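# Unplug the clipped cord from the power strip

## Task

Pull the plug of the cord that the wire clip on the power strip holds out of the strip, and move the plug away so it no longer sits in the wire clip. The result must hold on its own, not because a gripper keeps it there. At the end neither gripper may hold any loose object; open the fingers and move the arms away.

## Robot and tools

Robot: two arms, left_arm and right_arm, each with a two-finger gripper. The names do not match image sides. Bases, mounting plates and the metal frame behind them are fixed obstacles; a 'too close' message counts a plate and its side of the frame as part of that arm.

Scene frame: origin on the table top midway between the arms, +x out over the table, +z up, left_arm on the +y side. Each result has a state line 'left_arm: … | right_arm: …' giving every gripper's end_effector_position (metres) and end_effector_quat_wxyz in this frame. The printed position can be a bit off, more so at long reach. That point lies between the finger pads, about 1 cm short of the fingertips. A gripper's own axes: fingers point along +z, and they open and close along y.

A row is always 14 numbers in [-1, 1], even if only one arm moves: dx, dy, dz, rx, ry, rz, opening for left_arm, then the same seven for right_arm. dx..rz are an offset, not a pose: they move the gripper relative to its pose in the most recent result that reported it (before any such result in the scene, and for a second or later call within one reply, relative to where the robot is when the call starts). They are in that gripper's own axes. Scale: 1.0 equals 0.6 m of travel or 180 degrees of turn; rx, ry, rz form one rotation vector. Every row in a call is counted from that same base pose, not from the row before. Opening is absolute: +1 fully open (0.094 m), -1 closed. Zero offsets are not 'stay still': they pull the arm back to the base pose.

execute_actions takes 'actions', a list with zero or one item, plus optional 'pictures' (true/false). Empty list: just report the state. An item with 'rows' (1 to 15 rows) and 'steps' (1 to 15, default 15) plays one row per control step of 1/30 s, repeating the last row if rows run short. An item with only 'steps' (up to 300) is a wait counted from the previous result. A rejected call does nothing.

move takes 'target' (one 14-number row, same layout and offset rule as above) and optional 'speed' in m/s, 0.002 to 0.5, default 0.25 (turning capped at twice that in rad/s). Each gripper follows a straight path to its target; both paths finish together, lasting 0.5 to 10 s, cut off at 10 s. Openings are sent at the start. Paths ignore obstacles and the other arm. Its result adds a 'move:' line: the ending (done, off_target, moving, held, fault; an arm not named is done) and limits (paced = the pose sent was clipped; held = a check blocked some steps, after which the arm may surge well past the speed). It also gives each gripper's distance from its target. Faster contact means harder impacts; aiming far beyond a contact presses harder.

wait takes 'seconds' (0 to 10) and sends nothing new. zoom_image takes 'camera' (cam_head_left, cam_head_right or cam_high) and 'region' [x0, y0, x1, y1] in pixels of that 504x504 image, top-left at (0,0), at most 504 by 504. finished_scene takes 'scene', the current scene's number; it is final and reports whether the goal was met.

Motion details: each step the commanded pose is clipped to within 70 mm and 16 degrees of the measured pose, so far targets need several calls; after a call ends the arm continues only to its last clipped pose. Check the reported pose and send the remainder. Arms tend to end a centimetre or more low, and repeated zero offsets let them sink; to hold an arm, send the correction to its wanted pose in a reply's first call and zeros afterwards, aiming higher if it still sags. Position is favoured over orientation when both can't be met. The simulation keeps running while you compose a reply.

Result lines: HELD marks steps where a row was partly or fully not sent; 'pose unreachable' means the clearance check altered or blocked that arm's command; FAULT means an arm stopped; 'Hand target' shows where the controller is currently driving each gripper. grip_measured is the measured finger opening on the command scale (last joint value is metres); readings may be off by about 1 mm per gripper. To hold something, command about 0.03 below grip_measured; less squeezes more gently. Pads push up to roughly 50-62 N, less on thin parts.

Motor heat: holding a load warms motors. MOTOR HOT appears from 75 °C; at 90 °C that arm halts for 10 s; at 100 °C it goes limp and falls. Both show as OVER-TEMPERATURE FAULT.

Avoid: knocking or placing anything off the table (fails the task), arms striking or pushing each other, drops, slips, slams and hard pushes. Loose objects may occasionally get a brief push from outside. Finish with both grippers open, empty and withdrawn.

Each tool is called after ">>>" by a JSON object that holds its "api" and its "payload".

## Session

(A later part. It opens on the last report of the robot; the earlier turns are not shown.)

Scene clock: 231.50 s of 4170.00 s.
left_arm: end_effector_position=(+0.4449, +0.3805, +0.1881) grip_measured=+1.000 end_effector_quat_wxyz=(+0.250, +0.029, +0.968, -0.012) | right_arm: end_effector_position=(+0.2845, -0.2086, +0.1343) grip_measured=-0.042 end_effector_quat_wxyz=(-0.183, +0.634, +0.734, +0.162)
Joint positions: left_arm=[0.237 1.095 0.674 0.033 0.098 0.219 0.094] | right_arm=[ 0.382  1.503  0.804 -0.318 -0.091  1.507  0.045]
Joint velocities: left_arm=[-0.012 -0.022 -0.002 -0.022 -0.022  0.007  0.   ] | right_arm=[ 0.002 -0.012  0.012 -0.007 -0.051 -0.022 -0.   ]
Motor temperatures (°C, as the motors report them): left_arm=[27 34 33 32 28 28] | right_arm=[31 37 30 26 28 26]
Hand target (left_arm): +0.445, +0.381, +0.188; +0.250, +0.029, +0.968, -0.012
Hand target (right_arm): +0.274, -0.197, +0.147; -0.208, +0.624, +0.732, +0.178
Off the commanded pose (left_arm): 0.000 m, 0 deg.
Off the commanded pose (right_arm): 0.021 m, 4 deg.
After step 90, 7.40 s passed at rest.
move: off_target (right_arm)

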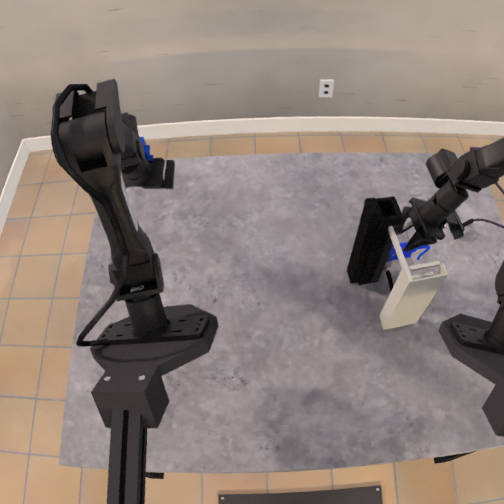

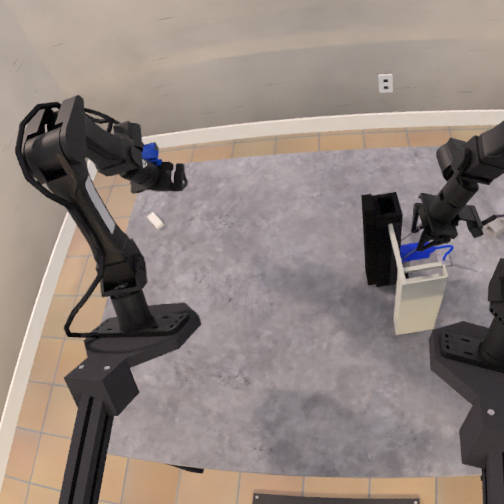

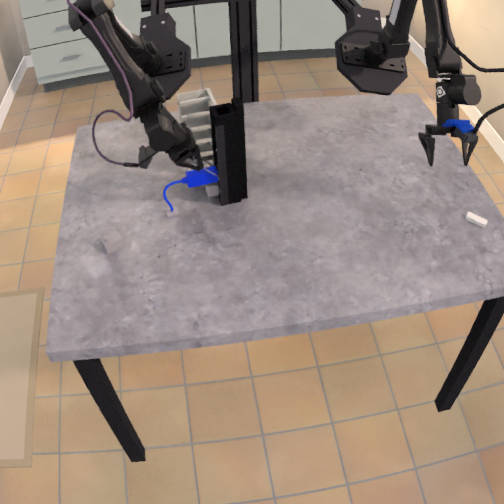

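>>> {"api": "move", "payload": {"target": [0,0,0,0,0,0,1, 0.0665,-0.0119,-0.006,0,0.01,0,-0.056], "speed": 0.03}}

>>> {"api": "zoom_image", "payload": {"camera": "cam_high", "region": [150, 125, 240, 205]}}

>>> {"api": "zoom_image", "payload": {"camera": "cam_head_right", "region": [385, 190, 465, 270]}}

Scene clock: 242.23 s of 4170.00 s.
left_arm: end_effector_position=(+0.4449, +0.3805, +0.1881) grip_measured=+1.000 end_effector_quat_wxyz=(+0.250, +0.029, +0.968, -0.012) | right_arm: end_effector_position=(+0.2821, -0.1962, +0.1430) grip_measured=-0.041 end_effector_quat_wxyz=(-0.162, +0.643, +0.735, +0.142)
Joint positions: left_arm=[0.237 1.095 0.674 0.033 0.098 0.219 0.094] | right_arm=[ 0.479  1.489  0.799 -0.323  0.02   1.6    0.045]
Joint velocities: left_arm=[-0.012 -0.007  0.002 -0.022 -0.007 -0.081  0.   ] | right_arm=[ 0.022 -0.002  0.012  0.007  0.007  0.051  0.001]
Motor temperatures (°C, as the motors report them): left_arm=[27 34 33 32 28 28] | right_arm=[31 37 30 26 28 26]
Hand target (left_arm): +0.445, +0.381, +0.188; +0.250, +0.029, +0.968, -0.012
Hand target (right_arm): +0.272, -0.177, +0.156; -0.195, +0.631, +0.731, +0.170
Off the commanded pose (left_arm): 0.000 m, 0 deg.
Off the commanded pose (right_arm): 0.026 m, 5 deg.
After step 90, 6.13 s passed at rest.
move: off_target (right_arm)

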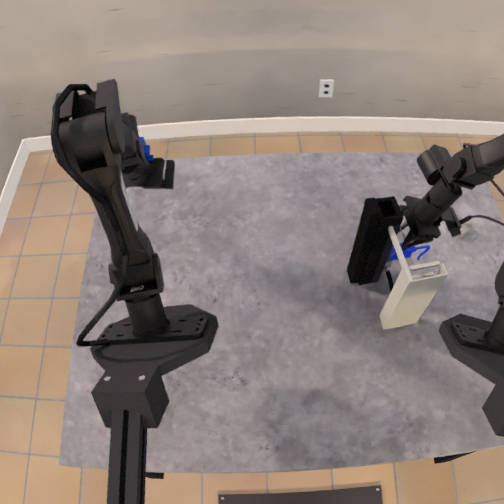

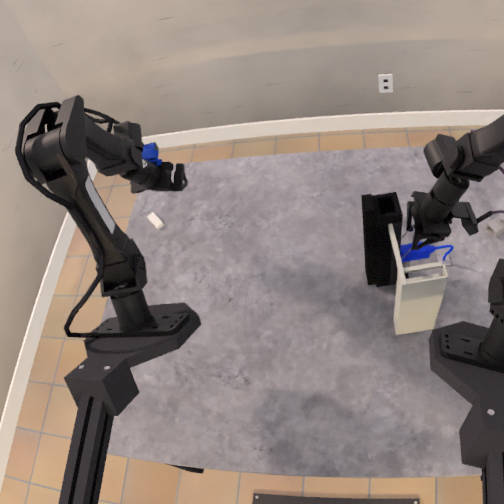

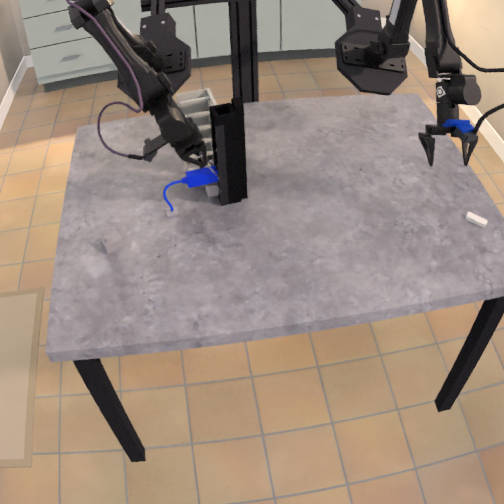

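Region (150, 125, 240, 205) of cam_high's 504x504 image, scaled by 5.600, with more detail than that image has.

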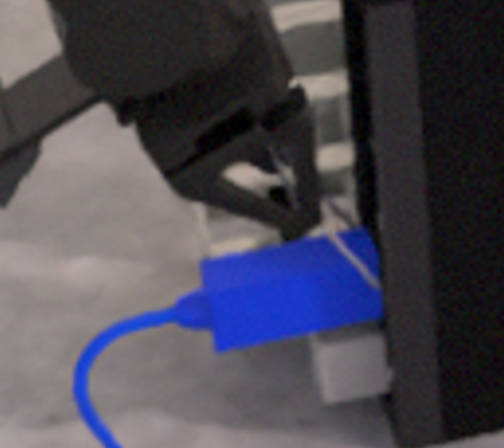

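Region (385, 190, 465, 270) of cam_head_right's 504x504 image, scaled by 6.300, with more detail than that image has.

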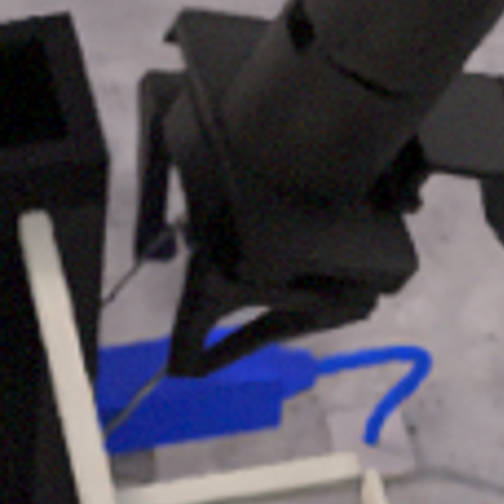

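>>> {"api": "execute_actions", "payload": {"actions": [{"rows": [[0,0,0,0,0,0,1, 0.02,-0.008,0,0,0.01,0,-0.056],[0,0,0,0,0,0,1, 0.015,-0.008,0,0,0.01,0,-0.056],[0,0,0,0,0,0,1, 0.01,-0.008,0,0,0.01,0,-0.056],[0,0,0,0,0,0,1, 0.005,-0.008,0,0,0.01,0,-0.056],[0,0,0,0,0,0,1, 0.005,-0.008,0,0,0.01,0,-0.056],[0,0,0,0,0,0,1, 0.005,-0.008,0,0,0.01,0,-0.05],[0,0,0,0,0,0,1, 0.005,-0.008,0,0,0.01,0,-0.04],[0,0,0,0,0,0,1, 0.005,-0.008,0,0,0.01,0,-0.02],[0,0,0,0,0,0,1, 0.005,-0.008,0,0,0.01,0,0.0],[0,0,0,0,0,0,1, 0.005,-0.008,0,0,0.01,0,0.05],[0,0,0,0,0,0,1, 0.005,-0.008,0,0,0.01,0,0.1]], "steps": 15}]}}

>>> {"api": "execute_actions", "payload": {"actions": []}}

>>> {"api": "zoom_image", "payload": {"camera": "cam_high", "region": [150, 125, 240, 205]}}

>>> {"api": "zoom_image", "payload": {"camera": "cam_head_right", "region": [385, 190, 465, 270]}}

Scene clock: 250.17 s of 4170.00 s.
left_arm: end_effector_position=(+0.4449, +0.3805, +0.1881) grip_measured=+1.000 end_effector_quat_wxyz=(+0.250, +0.029, +0.968, -0.012) | right_arm: end_effector_position=(+0.2823, -0.1959, +0.1431) grip_measured=+0.098 end_effector_quat_wxyz=(-0.167, +0.642, +0.734, +0.147)
Joint positions: left_arm=[0.237 1.095 0.674 0.033 0.098 0.219 0.094] | right_arm=[ 0.47   1.489  0.799 -0.322  0.001  1.593  0.052]
Joint velocities: left_arm=[-0.007 -0.012 -0.017 -0.022  0.022  0.022  0.   ] | right_arm=[-0.002  0.002 -0.012 -0.022 -0.051  0.007  0.001]
Motor temperatures (°C, as the motors report them): left_arm=[27 34 33 32 28 28] | right_arm=[32 37 30 26 28 26]
Hand target (left_arm): +0.445, +0.381, +0.188; +0.250, +0.029, +0.968, -0.012
Hand target (right_arm): +0.277, -0.194, +0.144; -0.173, +0.640, +0.733, +0.152
Off the commanded pose (left_arm): 0.000 m, 0 deg.
Off the commanded pose (right_arm): 0.006 m, 1 deg.
Steps of this call (steps 1 to 90: nothing new was sent; then 4.43 s passed at rest; steps 91 to 105: all 15 steps of this action). Readings (end_effector_position):
91: left_arm (+0.4449, +0.3805, +0.1881) | right_arm (+0.2824, -0.1969, +0.1427)
92: left_arm (+0.4449, +0.3805, +0.1881) | right_arm (+0.2824, -0.1970, +0.1426)
94: left_arm (+0.4449, +0.3805, +0.1881) | right_arm (+0.2825, -0.1975, +0.1423)
98: left_arm (+0.4449, +0.3805, +0.1881) | right_arm (+0.2827, -0.1983, +0.1419)
105: the state above

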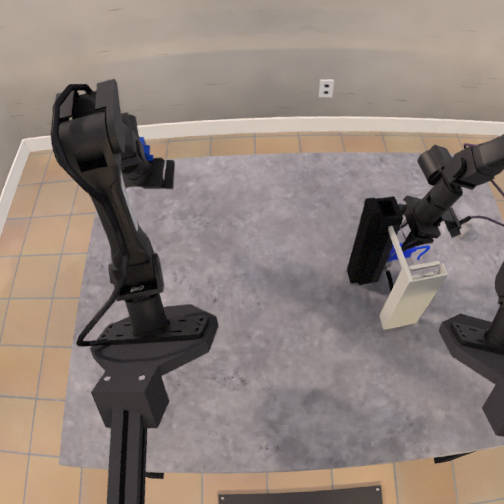

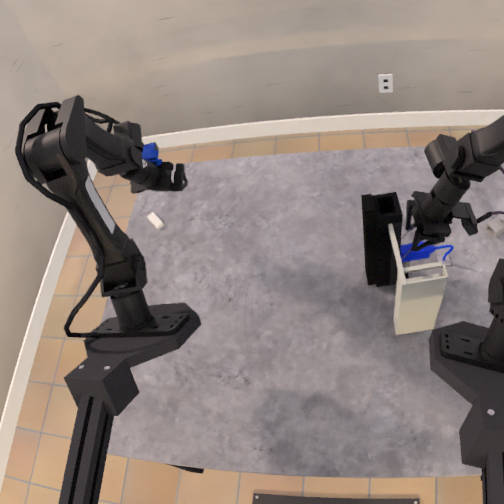

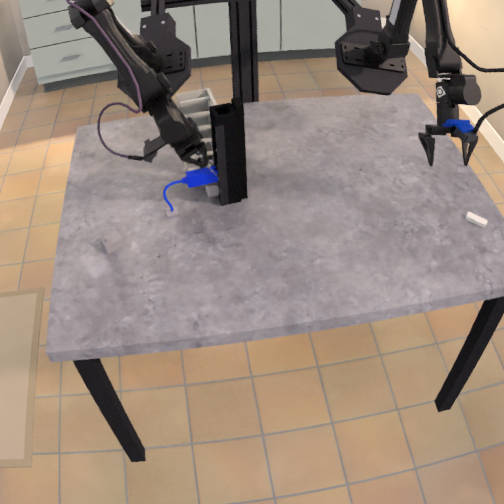

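Scene clock: 250.17 s of 4170.00 s.
left_arm: end_effector_position=(+0.4449, +0.3805, +0.1881) grip_measured=+1.000 end_effector_quat_wxyz=(+0.250, +0.029, +0.968, -0.012) | right_arm: end_effector_position=(+0.2823, -0.1959, +0.1431) grip_measured=+0.098 end_effector_quat_wxyz=(-0.167, +0.642, +0.734, +0.147)
Joint positions: left_arm=[0.237 1.095 0.674 0.033 0.098 0.219 0.094] | right_arm=[ 0.47   1.489  0.799 -0.322  0.001  1.593  0.052]
Joint velocities: left_arm=[-0.007 -0.012 -0.017 -0.022  0.022  0.022  0.   ] | right_arm=[-0.002  0.002 -0.012 -0.022 -0.051  0.007  0.001]
Motor temperatures (°C, as the motors report them): left_arm=[27 34 33 32 28 28] | right_arm=[32 37 30 26 28 26]
Hand target (left_arm): +0.445, +0.381, +0.188; +0.250, +0.029, +0.968, -0.012
Hand target (right_arm): +0.277, -0.194, +0.144; -0.173, +0.640, +0.733, +0.152
Off the commanded pose (left_arm): 0.000 m, 0 deg.
Off the commanded pose (right_arm): 0.006 m, 1 deg.

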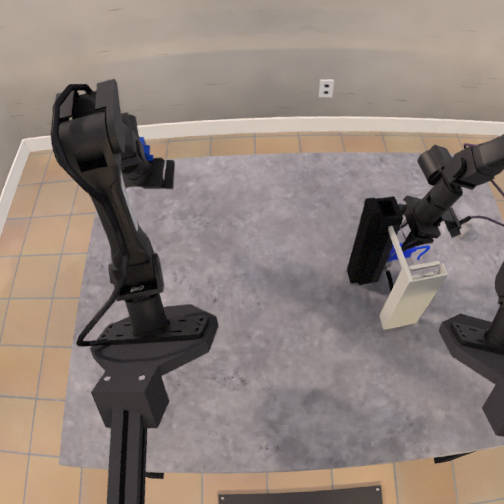

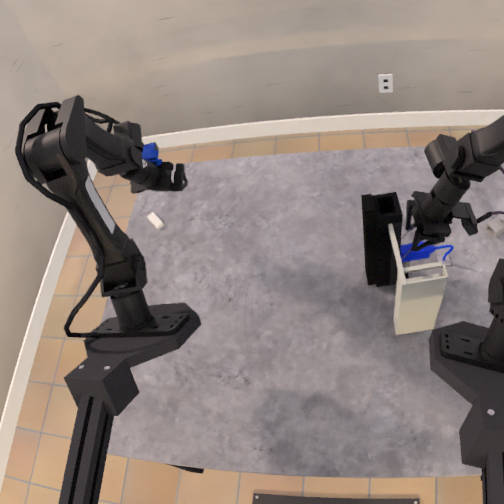

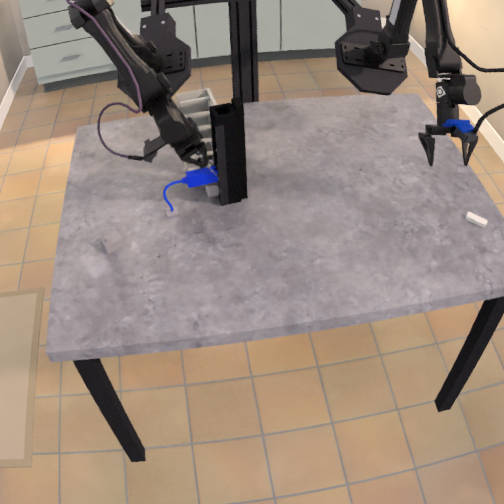

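Region (150, 125, 240, 205) of cam_high's 504x504 image, scaled by 5.600, with more detail than that image has.

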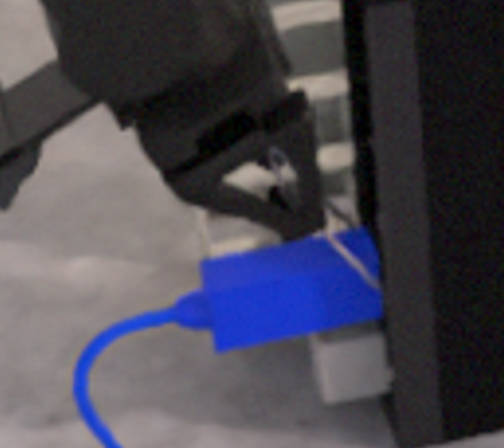

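Region (385, 190, 465, 270) of cam_head_right's 504x504 image, scaled by 6.300, with more detail than that image has.

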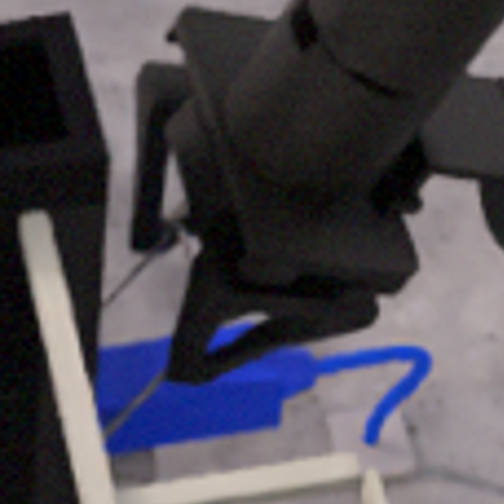

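>>> {"api": "execute_actions", "payload": {"actions": []}}

>>> {"api": "zoom_image", "payload": {"camera": "cam_high", "region": [150, 125, 240, 205]}}

>>> {"api": "zoom_image", "payload": {"camera": "cam_head_right", "region": [385, 190, 465, 270]}}

Scene clock: 254.00 s of 4170.00 s.
left_arm: end_effector_position=(+0.4449, +0.3805, +0.1881) grip_measured=+1.000 end_effector_quat_wxyz=(+0.250, +0.029, +0.968, -0.012) | right_arm: end_effector_position=(+0.2821, -0.1951, +0.1435) grip_measured=+0.098 end_effector_quat_wxyz=(-0.169, +0.642, +0.733, +0.149)
Joint positions: left_arm=[0.237 1.095 0.674 0.033 0.098 0.219 0.094] | right_arm=[ 0.47   1.489  0.799 -0.322 -0.005  1.593  0.052]
Joint velocities: left_arm=[ 0.007  0.007 -0.002 -0.051 -0.022 -0.066  0.   ] | right_arm=[-0.017 -0.012 -0.022 -0.037 -0.037  0.037  0.001]
Motor temperatures (°C, as the motors report them): left_arm=[27 34 33 32 28 28] | right_arm=[31 37 30 26 28 26]
Hand target (left_arm): +0.445, +0.381, +0.188; +0.250, +0.029, +0.968, -0.012
Hand target (right_arm): +0.277, -0.194, +0.144; -0.173, +0.640, +0.733, +0.152
Off the commanded pose (left_arm): 0.000 m, 0 deg.
Off the commanded pose (right_arm): 0.005 m, 1 deg.
Steps of this call (steps 1 to 90: nothing new was sent; then 0.83 s passed at rest). Readings (end_effector_position):
1: left_arm (+0.4449, +0.3805, +0.1881) | right_arm (+0.2823, -0.1957, +0.1431)
2: left_arm (+0.4449, +0.3805, +0.1881) | right_arm (+0.2822, -0.1956, +0.1432)
4: left_arm (+0.4449, +0.3805, +0.1881) | right_arm (+0.2822, -0.1954, +0.1433)
8: left_arm (+0.4449, +0.3805, +0.1881) | right_arm (+0.2822, -0.1952, +0.1434)
90: the state above

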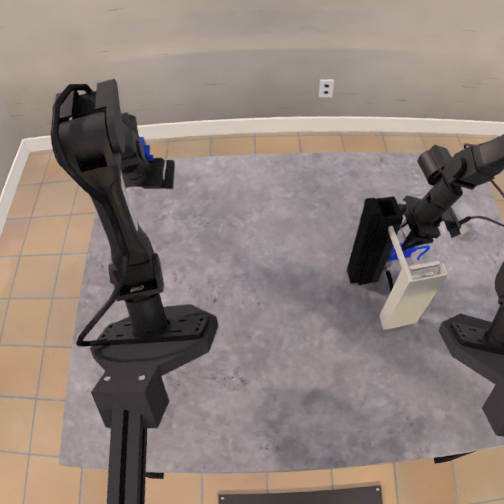

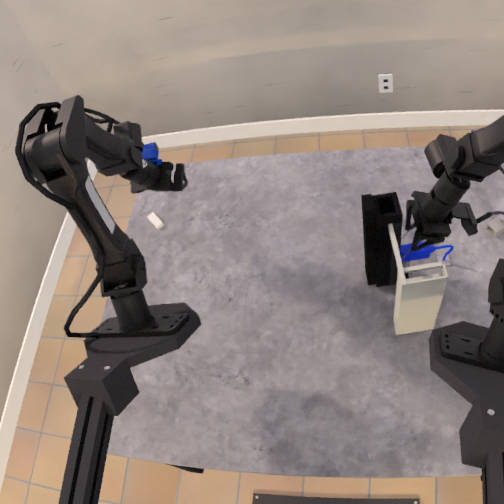

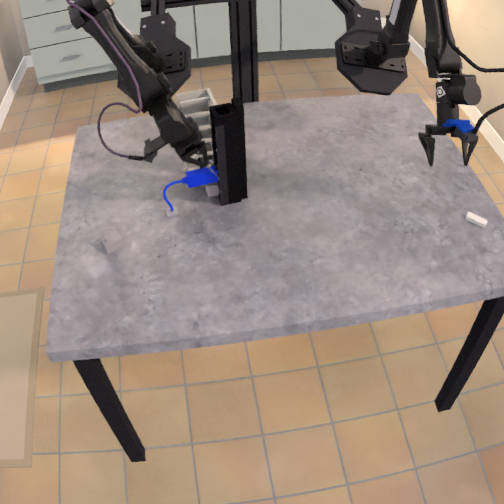

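Region (150, 125, 240, 205) of cam_high's 504x504 image, scaled by 5.600, with more detail than that image has.

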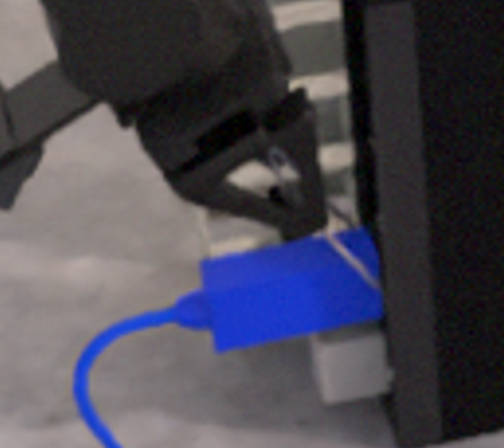

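Region (385, 190, 465, 270) of cam_head_right's 504x504 image, scaled by 6.300, with more detail than that image has.

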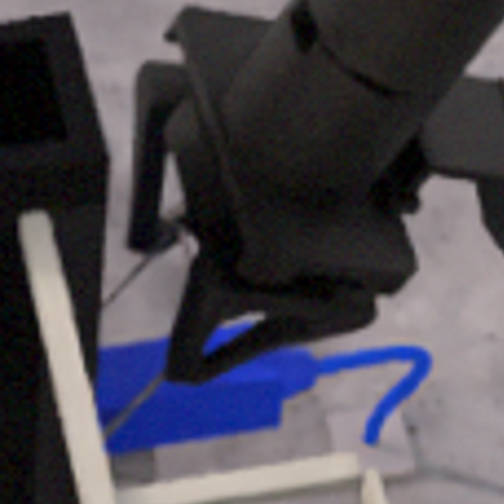

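>>> {"api": "move", "payload": {"target": [0,0,0,0,0,0,1, -0.089,-0.0172,0.0762,0.008,0.025,-0.008,0.3], "speed": 0.06}}

>>> {"api": "zoom_image", "payload": {"camera": "cam_high", "region": [150, 130, 240, 210]}}

>>> {"api": "zoom_image", "payload": {"camera": "cam_head_right", "region": [385, 195, 465, 275]}}

Scene clock: 272.03 s of 4170.00 s.
left_arm: end_effector_position=(+0.4449, +0.3805, +0.1881) grip_measured=+1.000 end_effector_quat_wxyz=(+0.250, +0.029, +0.968, -0.012) | right_arm: end_effector_position=(+0.2688, -0.2271, +0.0817) grip_measured=+0.298 end_effector_quat_wxyz=(-0.206, +0.626, +0.736, +0.157)
Joint positions: left_arm=[0.237 1.095 0.674 0.033 0.098 0.219 0.094] | right_arm=[ 0.237  1.674  0.799 -0.205 -0.186  1.367  0.061]
Joint velocities: left_arm=[ 0.007 -0.002 -0.002  0.081 -0.051  0.095  0.   ] | right_arm=[ 0.002 -0.007 -0.012  0.037 -0.007 -0.037 -0.001]
Motor temperatures (°C, as the motors report them): left_arm=[27 34 33 32 28 28] | right_arm=[31 36 30 26 28 26]
Hand target (left_arm): +0.445, +0.381, +0.188; +0.250, +0.029, +0.968, -0.012
Hand target (right_arm): +0.276, -0.225, +0.080; -0.203, +0.624, +0.736, +0.167
Off the commanded pose (left_arm): 0.000 m, 0 deg.
Off the commanded pose (right_arm): 0.008 m, 1 deg.
After step 90, 13.43 s passed at rest.
move: done

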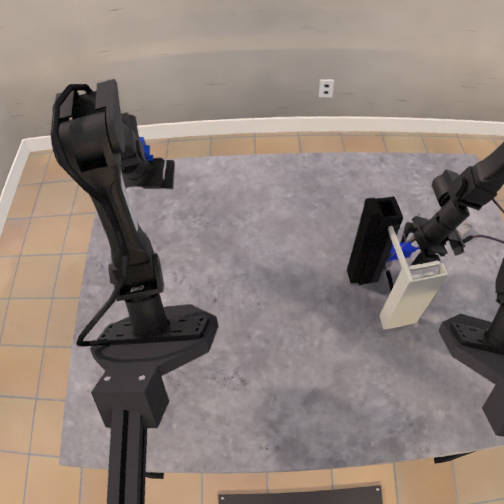

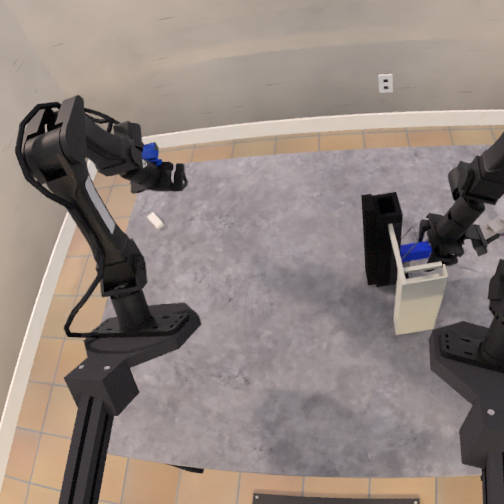

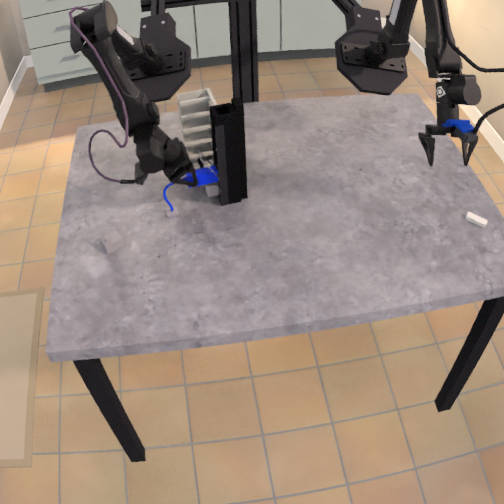

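Region (150, 130, 240, 210) of cam_high's 504x504 image, scaled by 5.600, with more detail than that image has.

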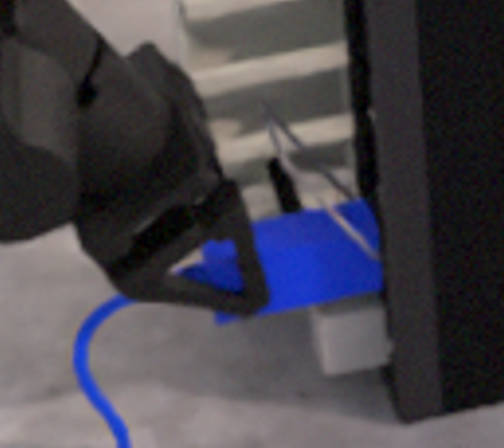

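Region (385, 195, 465, 275) of cam_head_right's 504x504 image, scaled by 6.300, with more detail than that image has.

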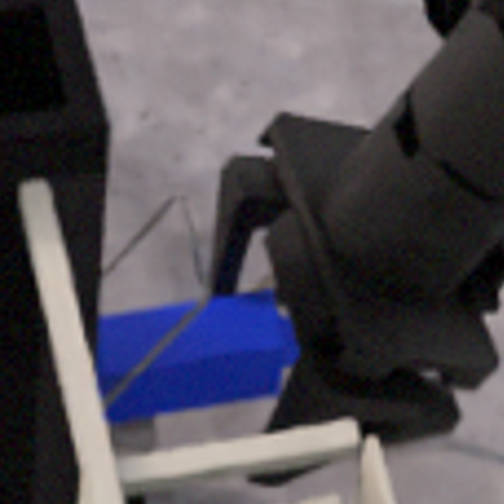

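>>> {"api": "move", "payload": {"target": [0,0,0,0,0,0,1, 0.0093,0.0455,0.002,-0.010,0,0,0.3], "speed": 0.04}}

Scene clock: 279.40 s of 4170.00 s.
left_arm: end_effector_position=(+0.4449, +0.3805, +0.1881) grip_measured=+1.000 end_effector_quat_wxyz=(+0.250, +0.029, +0.968, -0.012) | right_arm: end_effector_position=(+0.2884, -0.2198, +0.0837) grip_measured=+0.298 end_effector_quat_wxyz=(-0.198, +0.629, +0.732, +0.170)
Joint positions: left_arm=[0.237 1.095 0.674 0.033 0.098 0.219 0.094] | right_arm=[ 0.258  1.691  0.85  -0.205 -0.188  1.395  0.061]
Joint velocities: left_arm=[-0.012  0.002 -0.017  0.081  0.007  0.037  0.   ] | right_arm=[ 0.002 -0.002 -0.012  0.007 -0.022  0.037 -0.002]
Motor temperatures (°C, as the motors report them): left_arm=[27 34 33 32 28 28] | right_arm=[31 36 30 26 28 26]
Hand target (left_arm): +0.445, +0.381, +0.188; +0.250, +0.029, +0.968, -0.012
Hand target (right_arm): +0.295, -0.217, +0.083; -0.196, +0.629, +0.733, +0.169
Off the commanded pose (left_arm): 0.000 m, 0 deg.
Off the commanded pose (right_arm): 0.007 m, 0 deg.
After step 90, 3.40 s passed at rest.
move: done

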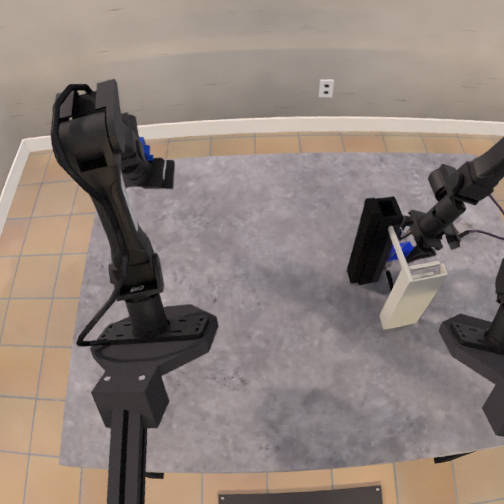

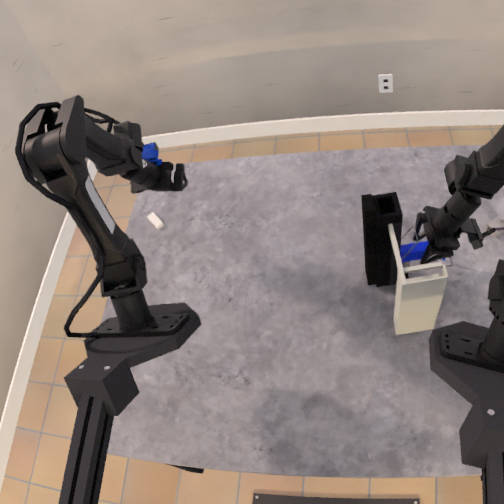

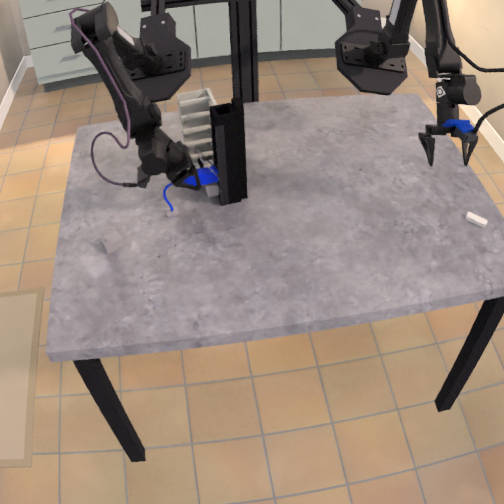

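>>> {"api": "execute_actions", "payload": {"actions": [{"rows": [[0,0,0,0,0,0,1, 0,-0.012,0,0,0,0,0.15],[0,0,0,0,0,0,1, 0,-0.012,0,0,0,0,0.0],[0,0,0,0,0,0,1, 0,-0.012,0,0,0,0,-0.12],[0,0,0,0,0,0,1, 0,-0.012,0,0,0,0,-0.2],[0,0,0,0,0,0,1, 0,-0.012,0,0,0,0,-0.24],[0,0,0,0,0,0,1, 0,-0.012,0,0,0,0,-0.27],[0,0,0,0,0,0,1, 0,-0.012,0,0,0,0,-0.30],[0,0,0,0,0,0,1, 0,-0.012,0,0,0,0,-0.33],[0,0,0,0,0,0,1, 0,-0.012,0,0,0,0,-0.36],[0,0,0,0,0,0,1, 0,-0.012,0,0,0,0,-0.39],[0,0,0,0,0,0,1, 0,-0.012,0,0,0,0,-0.42],[0,0,0,0,0,0,1, 0,-0.012,0,0,0,0,-0.45],[0,0,0,0,0,0,1, 0,-0.012,0,0,0,0,-0.48]], "steps": 15}], "pictures": false}}

Scene clock: 287.97 s of 4170.00 s.
left_arm: end_effector_position=(+0.4449, +0.3805, +0.1881) grip_measured=+1.000 end_effector_quat_wxyz=(+0.250, +0.029, +0.968, -0.012) | right_arm: end_effector_position=(+0.2854, -0.2200, +0.0830) grip_measured=-0.477 end_effector_quat_wxyz=(-0.199, +0.630, +0.732, +0.168)
Joint positions: left_arm=[0.237 1.095 0.674 0.033 0.098 0.219 0.094] | right_arm=[ 0.257  1.691  0.842 -0.201 -0.187  1.396  0.025]
Joint velocities: left_arm=[ 0.022 -0.002  0.012 -0.037  0.037 -0.095  0.   ] | right_arm=[-0.002  0.012 -0.007 -0.007  0.037  0.022 -0.001]
Motor temperatures (°C, as the motors report them): left_arm=[27 35 33 32 28 28] | right_arm=[31 36 30 26 28 26]
Hand target (left_arm): +0.445, +0.381, +0.188; +0.250, +0.029, +0.968, -0.012
Hand target (right_arm): +0.281, -0.221, +0.084; -0.198, +0.629, +0.732, +0.170
Off the commanded pose (left_arm): 0.000 m, 0 deg.
Off the commanded pose (right_arm): 0.004 m, 0 deg.
Steps of this call (steps 1 to 90: nothing new was sent; then 5.07 s passed at rest; steps 91 to 105: all 15 steps of this action). Readings (end_effector_position):
91: left_arm (+0.4449, +0.3805, +0.1881) | right_arm (+0.2885, -0.2199, +0.0837)
92: left_arm (+0.4449, +0.3805, +0.1881) | right_arm (+0.2887, -0.2199, +0.0837)
94: left_arm (+0.4449, +0.3805, +0.1881) | right_arm (+0.2890, -0.2199, +0.0837)
98: left_arm (+0.4449, +0.3805, +0.1881) | right_arm (+0.2894, -0.2199, +0.0836)
105: the state above

>>> {"api": "execute_actions", "payload": {"actions": [{"rows": [[0,0,0,0,0,0,1, 0,-0.004,0,0,0,0,-0.49],[0,0,0,0,0,0,1, 0,-0.004,0,0,0,0,-0.50],[0,0,0,0,0,0,1, 0,-0.004,0,0,0,0,-0.51],[0,0,0,0,0,0,1, 0,-0.004,0,0,0,0,-0.52],[0,0,0,0,0,0,1, 0,-0.004,0,0,0,0,-0.53],[0,0,0,0,0,0,1, 0,-0.004,0,0,0,0,-0.54],[0,0,0,0,0,0,1, 0,-0.004,0,0,0,0,-0.55],[0,0,0,0,0,0,1, 0,-0.004,0,0,0,0,-0.56]], "steps": 12}]}}

>>> {"api": "zoom_image", "payload": {"camera": "cam_high", "region": [150, 130, 240, 210]}}

Scene clock: 295.77 s of 4170.00 s.
left_arm: end_effector_position=(+0.4449, +0.3805, +0.1881) grip_measured=+1.000 end_effector_quat_wxyz=(+0.250, +0.029, +0.968, -0.012) | right_arm: end_effector_position=(+0.2857, -0.2200, +0.0829) grip_measured=-0.512 end_effector_quat_wxyz=(-0.199, +0.631, +0.731, +0.168)
Joint positions: left_arm=[0.237 1.095 0.674 0.033 0.098 0.219 0.094] | right_arm=[ 0.257  1.691  0.842 -0.2   -0.187  1.398  0.023]
Joint velocities: left_arm=[ 0.012 -0.002  0.012 -0.007 -0.066 -0.007  0.   ] | right_arm=[-0.002 -0.017 -0.017  0.022 -0.11   0.007 -0.   ]
Motor temperatures (°C, as the motors report them): left_arm=[27 35 33 32 28 28] | right_arm=[31 37 30 26 28 26]
Hand target (left_arm): +0.445, +0.381, +0.188; +0.250, +0.029, +0.968, -0.012
Hand target (right_arm): +0.283, -0.220, +0.083; -0.200, +0.630, +0.731, +0.168
Off the commanded pose (left_arm): 0.000 m, 0 deg.
Off the commanded pose (right_arm): 0.003 m, 0 deg.
Steps of this call (steps 1 to 90: nothing new was sent; then 4.40 s passed at rest; steps 91 to 102: all 12 steps of this action). Readings (end_effector_position):
91: left_arm (+0.4449, +0.3805, +0.1881) | right_arm (+0.2854, -0.2200, +0.0830)
92: left_arm (+0.4449, +0.3805, +0.1881) | right_arm (+0.2854, -0.2200, +0.0830)
94: left_arm (+0.4449, +0.3805, +0.1881) | right_arm (+0.2856, -0.2200, +0.0829)
98: left_arm (+0.4449, +0.3805, +0.1881) | right_arm (+0.2857, -0.2200, +0.0829)
102: the state above

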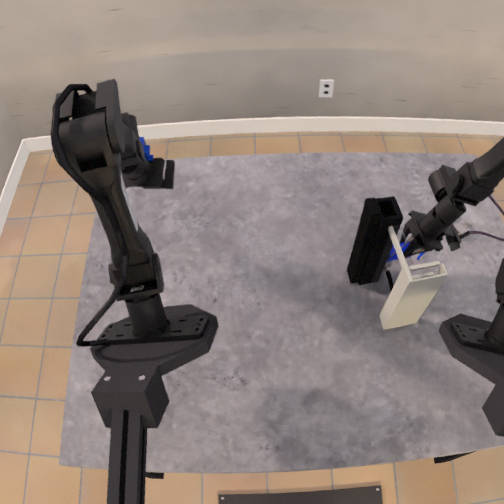

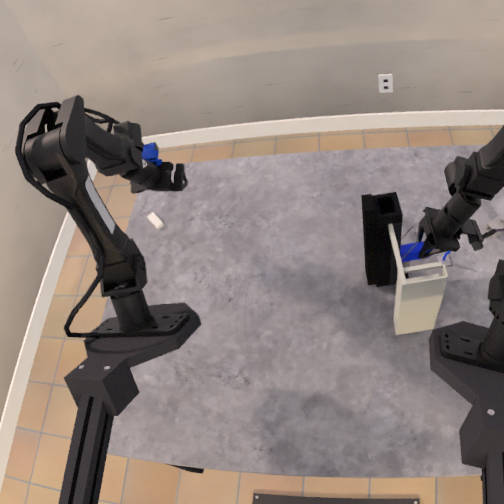

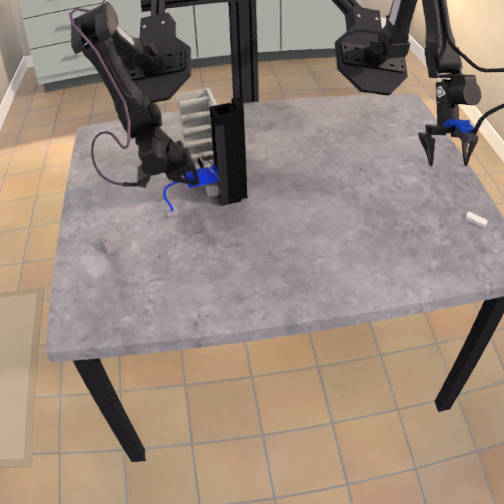

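Region (150, 130, 240, 210) of cam_high's 504x504 image, scaled by 5.600, with more detail than that image has.

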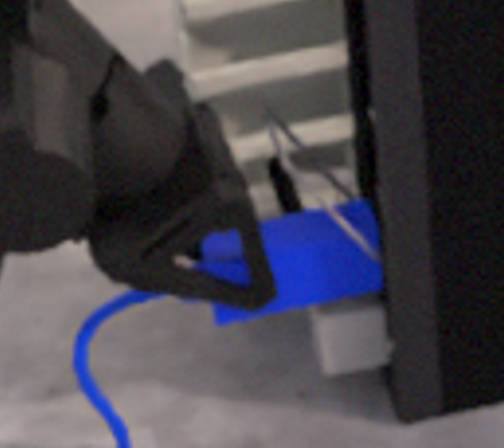

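>>> {"api": "move", "payload": {"target": [0,0,0,0,0,0,1, -0.0577,0,-0.0335,0,0,0,-0.55], "speed": 0.02}}

>>> {"api": "zoom_image", "payload": {"camera": "cam_high", "region": [140, 130, 240, 220]}}

Scene clock: 308.30 s of 4170.00 s.
left_arm: end_effector_position=(+0.4449, +0.3805, +0.1881) grip_measured=+1.000 end_effector_quat_wxyz=(+0.250, +0.029, +0.968, -0.012) | right_arm: end_effector_position=(+0.2861, -0.2228, +0.0870) grip_measured=-0.512 end_effector_quat_wxyz=(-0.228, +0.623, +0.718, +0.210)
Joint positions: left_arm=[0.237 1.095 0.674 0.033 0.098 0.219 0.094] | right_arm=[ 0.191  1.691  0.842 -0.211 -0.325  1.336  0.023]
Joint velocities: left_arm=[-0.007  0.007 -0.007 -0.066  0.007 -0.066  0.   ] | right_arm=[-0.027 -0.007 -0.017 -0.037  0.022  0.007 -0.   ]
Motor temperatures (°C, as the motors report them): left_arm=[27 35 33 33 28 28] | right_arm=[31 37 30 26 28 26]
Hand target (left_arm): +0.445, +0.381, +0.188; +0.250, +0.029, +0.968, -0.012
Hand target (right_arm): +0.291, -0.258, +0.084; -0.199, +0.632, +0.730, +0.170
Off the commanded pose (left_arm): 0.000 m, 0 deg.
Off the commanded pose (right_arm): 0.037 m, 6 deg.
After step 90, 7.30 s passed at rest.
move: off_target (right_arm)

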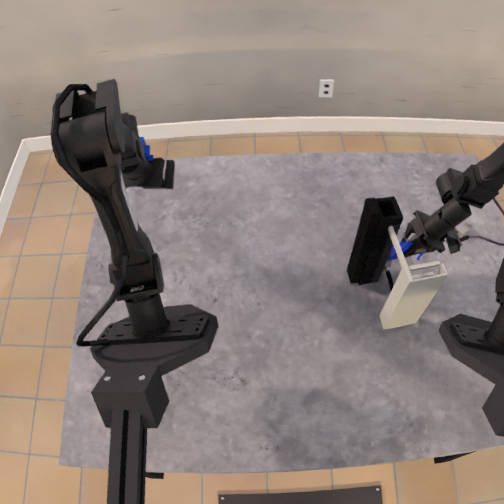

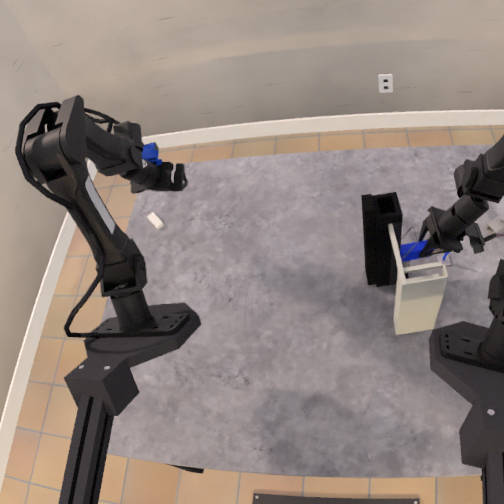

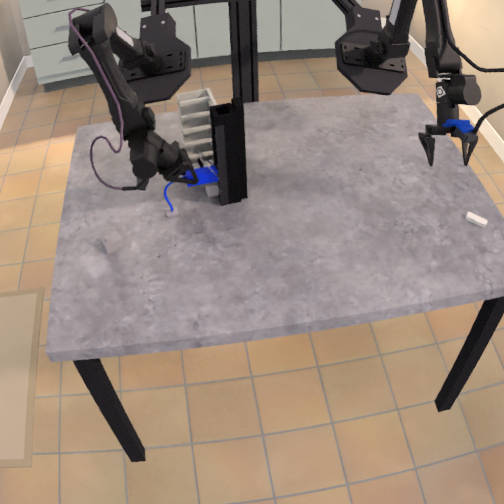

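Region (140, 130, 240, 220) of cam_high's 504x504 image, scaled by 5.040, with more detail than that image has; it fills the top 454 rows of this view, and the rest is white.

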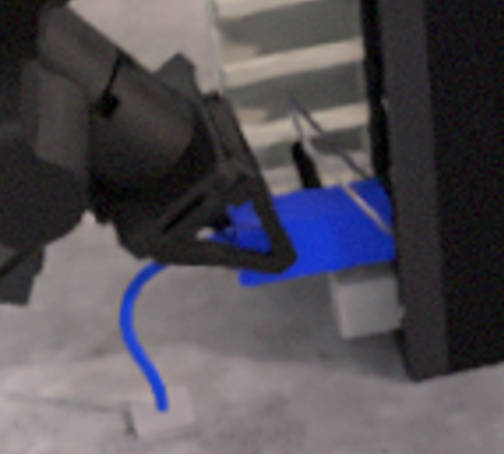

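>>> {"api": "execute_actions", "payload": {"actions": [{"rows": [[0,0,0,0,0,0,1, -0.03,0,-0.012,0,-0.015,0,-0.55],[0,0,0,0,0,0,1, -0.022,0,-0.006,0,-0.01,0,-0.55],[0,0,0,0,0,0,1, -0.015,0,0,0,-0.005,0,-0.55],[0,0,0,0,0,0,1, -0.008,0,0.003,0,0,0,-0.55],[0,0,0,0,0,0,1, -0.004,0,0.005,0,0,0,-0.55],[0,0,0,0,0,0,1, -0.004,0,0.005,0,0,0,-0.55],[0,0,0,0,0,0,1, -0.004,0,0.005,0,0,0,-0.55],[0,0,0,0,0,0,1, -0.004,0,0.005,0,0,0,-0.5],[0,0,0,0,0,0,1, -0.004,0,0.005,0,0,0,-0.4],[0,0,0,0,0,0,1, -0.004,0,0.005,0,0,0,-0.25],[0,0,0,0,0,0,1, -0.004,0,0.005,0,0,0,-0.1]], "steps": 15}]}}

>>> {"api": "zoom_image", "payload": {"camera": "cam_high", "region": [110, 120, 240, 230]}}

>>> {"api": "zoom_image", "payload": {"camera": "cam_head_right", "region": [390, 180, 504, 290]}}

Scene clock: 356.70 s of 4170.00 s.
left_arm: end_effector_position=(+0.4449, +0.3805, +0.1881) grip_measured=+1.000 end_effector_quat_wxyz=(+0.250, +0.029, +0.968, -0.012) | right_arm: end_effector_position=(+0.2857, -0.2217, +0.0858) grip_measured=-0.102 end_effector_quat_wxyz=(-0.230, +0.623, +0.717, +0.211)
Joint positions: left_arm=[0.237 1.095 0.674 0.033 0.098 0.219 0.094] | right_arm=[ 0.19   1.698  0.842 -0.205 -0.331  1.338  0.042]
Joint velocities: left_arm=[-0.007 -0.002  0.007  0.037  0.007 -0.022  0.   ] | right_arm=[-0.002  0.037 -0.017  0.007 -0.022  0.037 -0.001]
Motor temperatures (°C, as the motors report them): left_arm=[27 35 34 33 28 28] | right_arm=[31 40 31 27 28 26]
Hand target (left_arm): +0.445, +0.381, +0.188; +0.250, +0.029, +0.968, -0.012
Hand target (right_arm): +0.286, -0.223, +0.083; -0.228, +0.623, +0.718, +0.210
Off the commanded pose (left_arm): 0.000 m, 0 deg.
Off the commanded pose (right_arm): 0.003 m, 0 deg.
Steps of this call (steps 1 to 90: nothing new was sent; then 44.90 s passed at rest; steps 91 to 105: all 15 steps of this action). Readings (end_effector_position):
91: left_arm (+0.4449, +0.3805, +0.1881) | right_arm (+0.2861, -0.2223, +0.0868)
92: left_arm (+0.4449, +0.3805, +0.1881) | right_arm (+0.2858, -0.2219, +0.0863)
94: left_arm (+0.4449, +0.3805, +0.1881) | right_arm (+0.2857, -0.2216, +0.0860)
98: left_arm (+0.4449, +0.3805, +0.1881) | right_arm (+0.2857, -0.2216, +0.0859)
105: the state above

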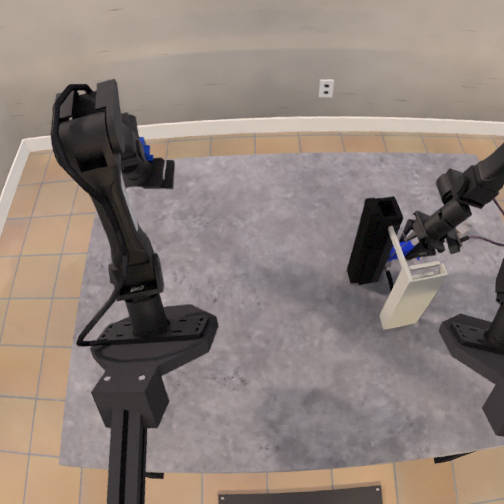

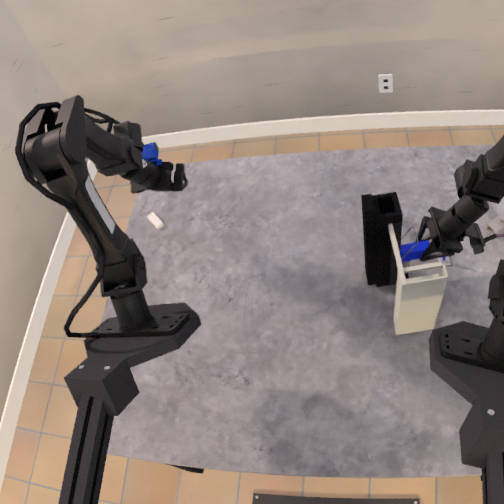

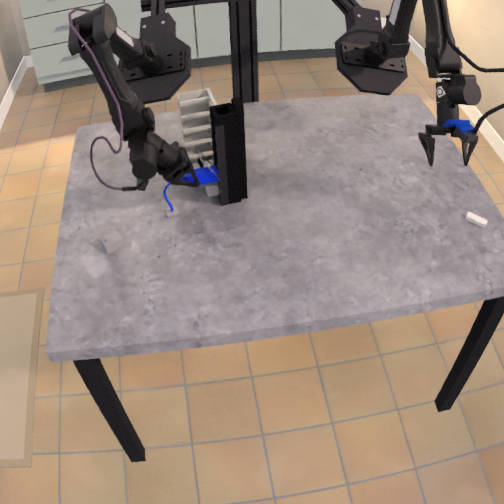

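Region (110, 120, 240, 230) of cam_high's 504x504 image, scaled by 3.877, with more detail than that image has; it fills the top 426 rows of this view, and the rest is white.

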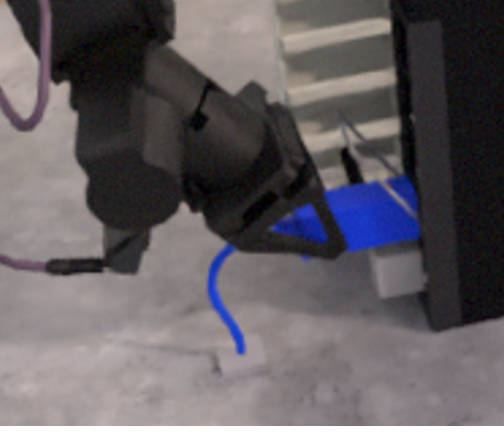

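Region (390, 180, 504, 290) of cam_head_right's 504x504 image, scaled by 4.421, with more detail than that image has; it fills the top 486 rows of this view, and the rest is white.

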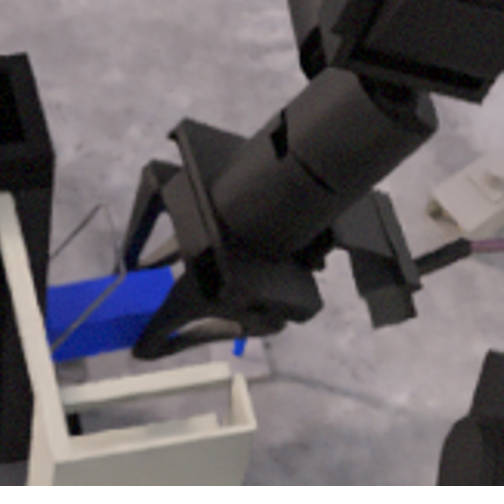

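>>> {"api": "move", "payload": {"target": [0,0,0,0,0,0,1, 0,0,0.006,0.006,0.11,0,0.2], "speed": 0.12}}

>>> {"api": "zoom_image", "payload": {"camera": "cam_high", "region": [110, 120, 240, 230]}}

>>> {"api": "zoom_image", "payload": {"camera": "cam_head_right", "region": [390, 180, 504, 290]}}

Scene clock: 377.33 s of 4170.00 s.
left_arm: end_effector_position=(+0.4449, +0.3805, +0.1881) grip_measured=+1.000 end_effector_quat_wxyz=(+0.250, +0.029, +0.968, -0.012) | right_arm: end_effector_position=(+0.2812, -0.2205, +0.0829) grip_measured=+0.198 end_effector_quat_wxyz=(-0.349, +0.578, +0.673, +0.302)
Joint positions: left_arm=[0.237 1.095 0.674 0.033 0.098 0.219 0.094] | right_arm=[ 0.039  1.878  1.005 -0.416 -0.688  1.101  0.056]
Joint velocities: left_arm=[ 0.012  0.002  0.012  0.007  0.081 -0.007  0.   ] | right_arm=[-0.007 -0.002  0.002 -0.007 -0.022 -0.051  0.   ]
Motor temperatures (°C, as the motors report them): left_arm=[27 36 34 33 28 28] | right_arm=[31 38 31 27 28 26]
Hand target (left_arm): +0.445, +0.381, +0.188; +0.250, +0.029, +0.968, -0.012
Hand target (right_arm): +0.286, -0.220, +0.083; -0.355, +0.577, +0.668, +0.308
Off the commanded pose (left_arm): 0.000 m, 0 deg.
Off the commanded pose (right_arm): 0.004 m, 1 deg.
After step 90, 15.70 s passed at rest.
move: done

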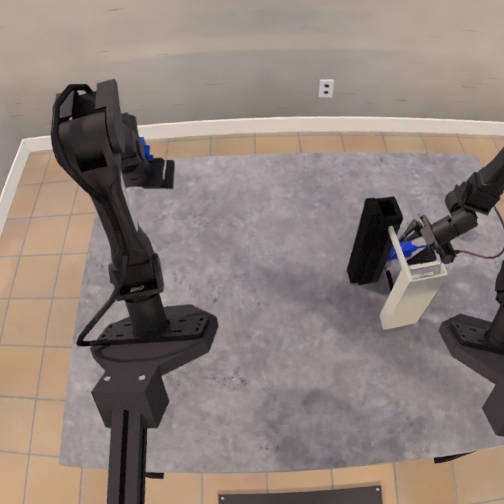

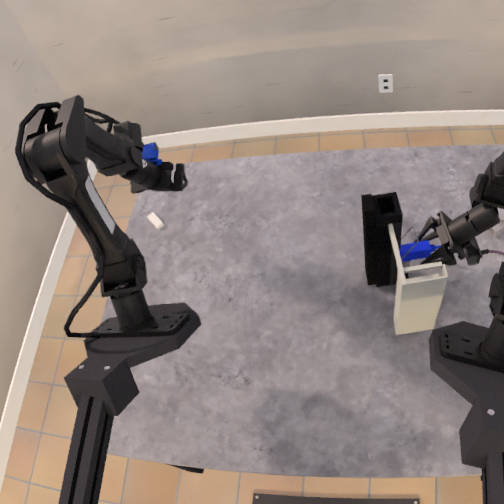

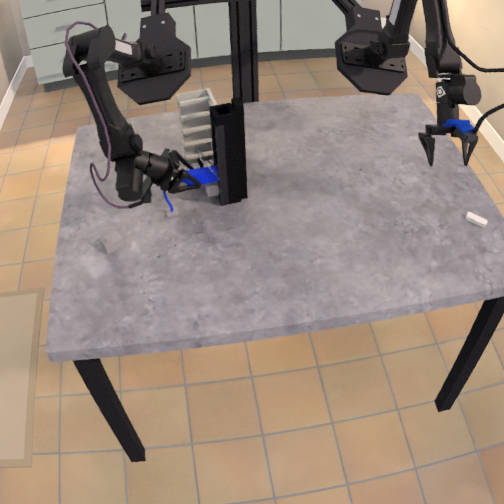

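Region (110, 120, 240, 230) of cam_high's 504x504 image, scaled by 3.877, with more detail than that image has; it fills the top 426 rows of this view, and the rest is white.

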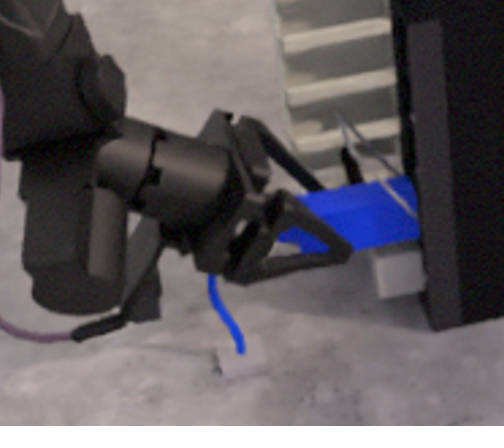

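Region (390, 180, 504, 290) of cam_head_right's 504x504 image, scaled by 4.421, with more detail than that image has; it fills the top 486 rows of this view, and the rest is white.

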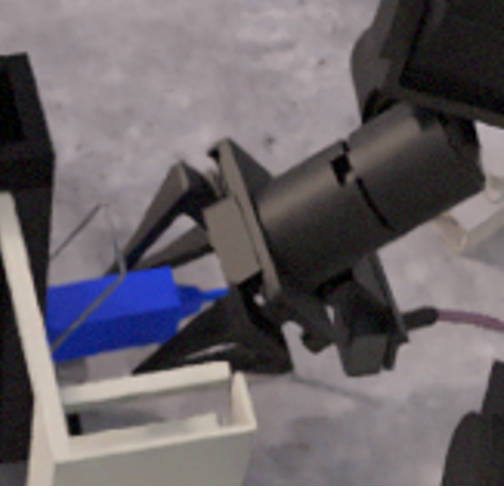

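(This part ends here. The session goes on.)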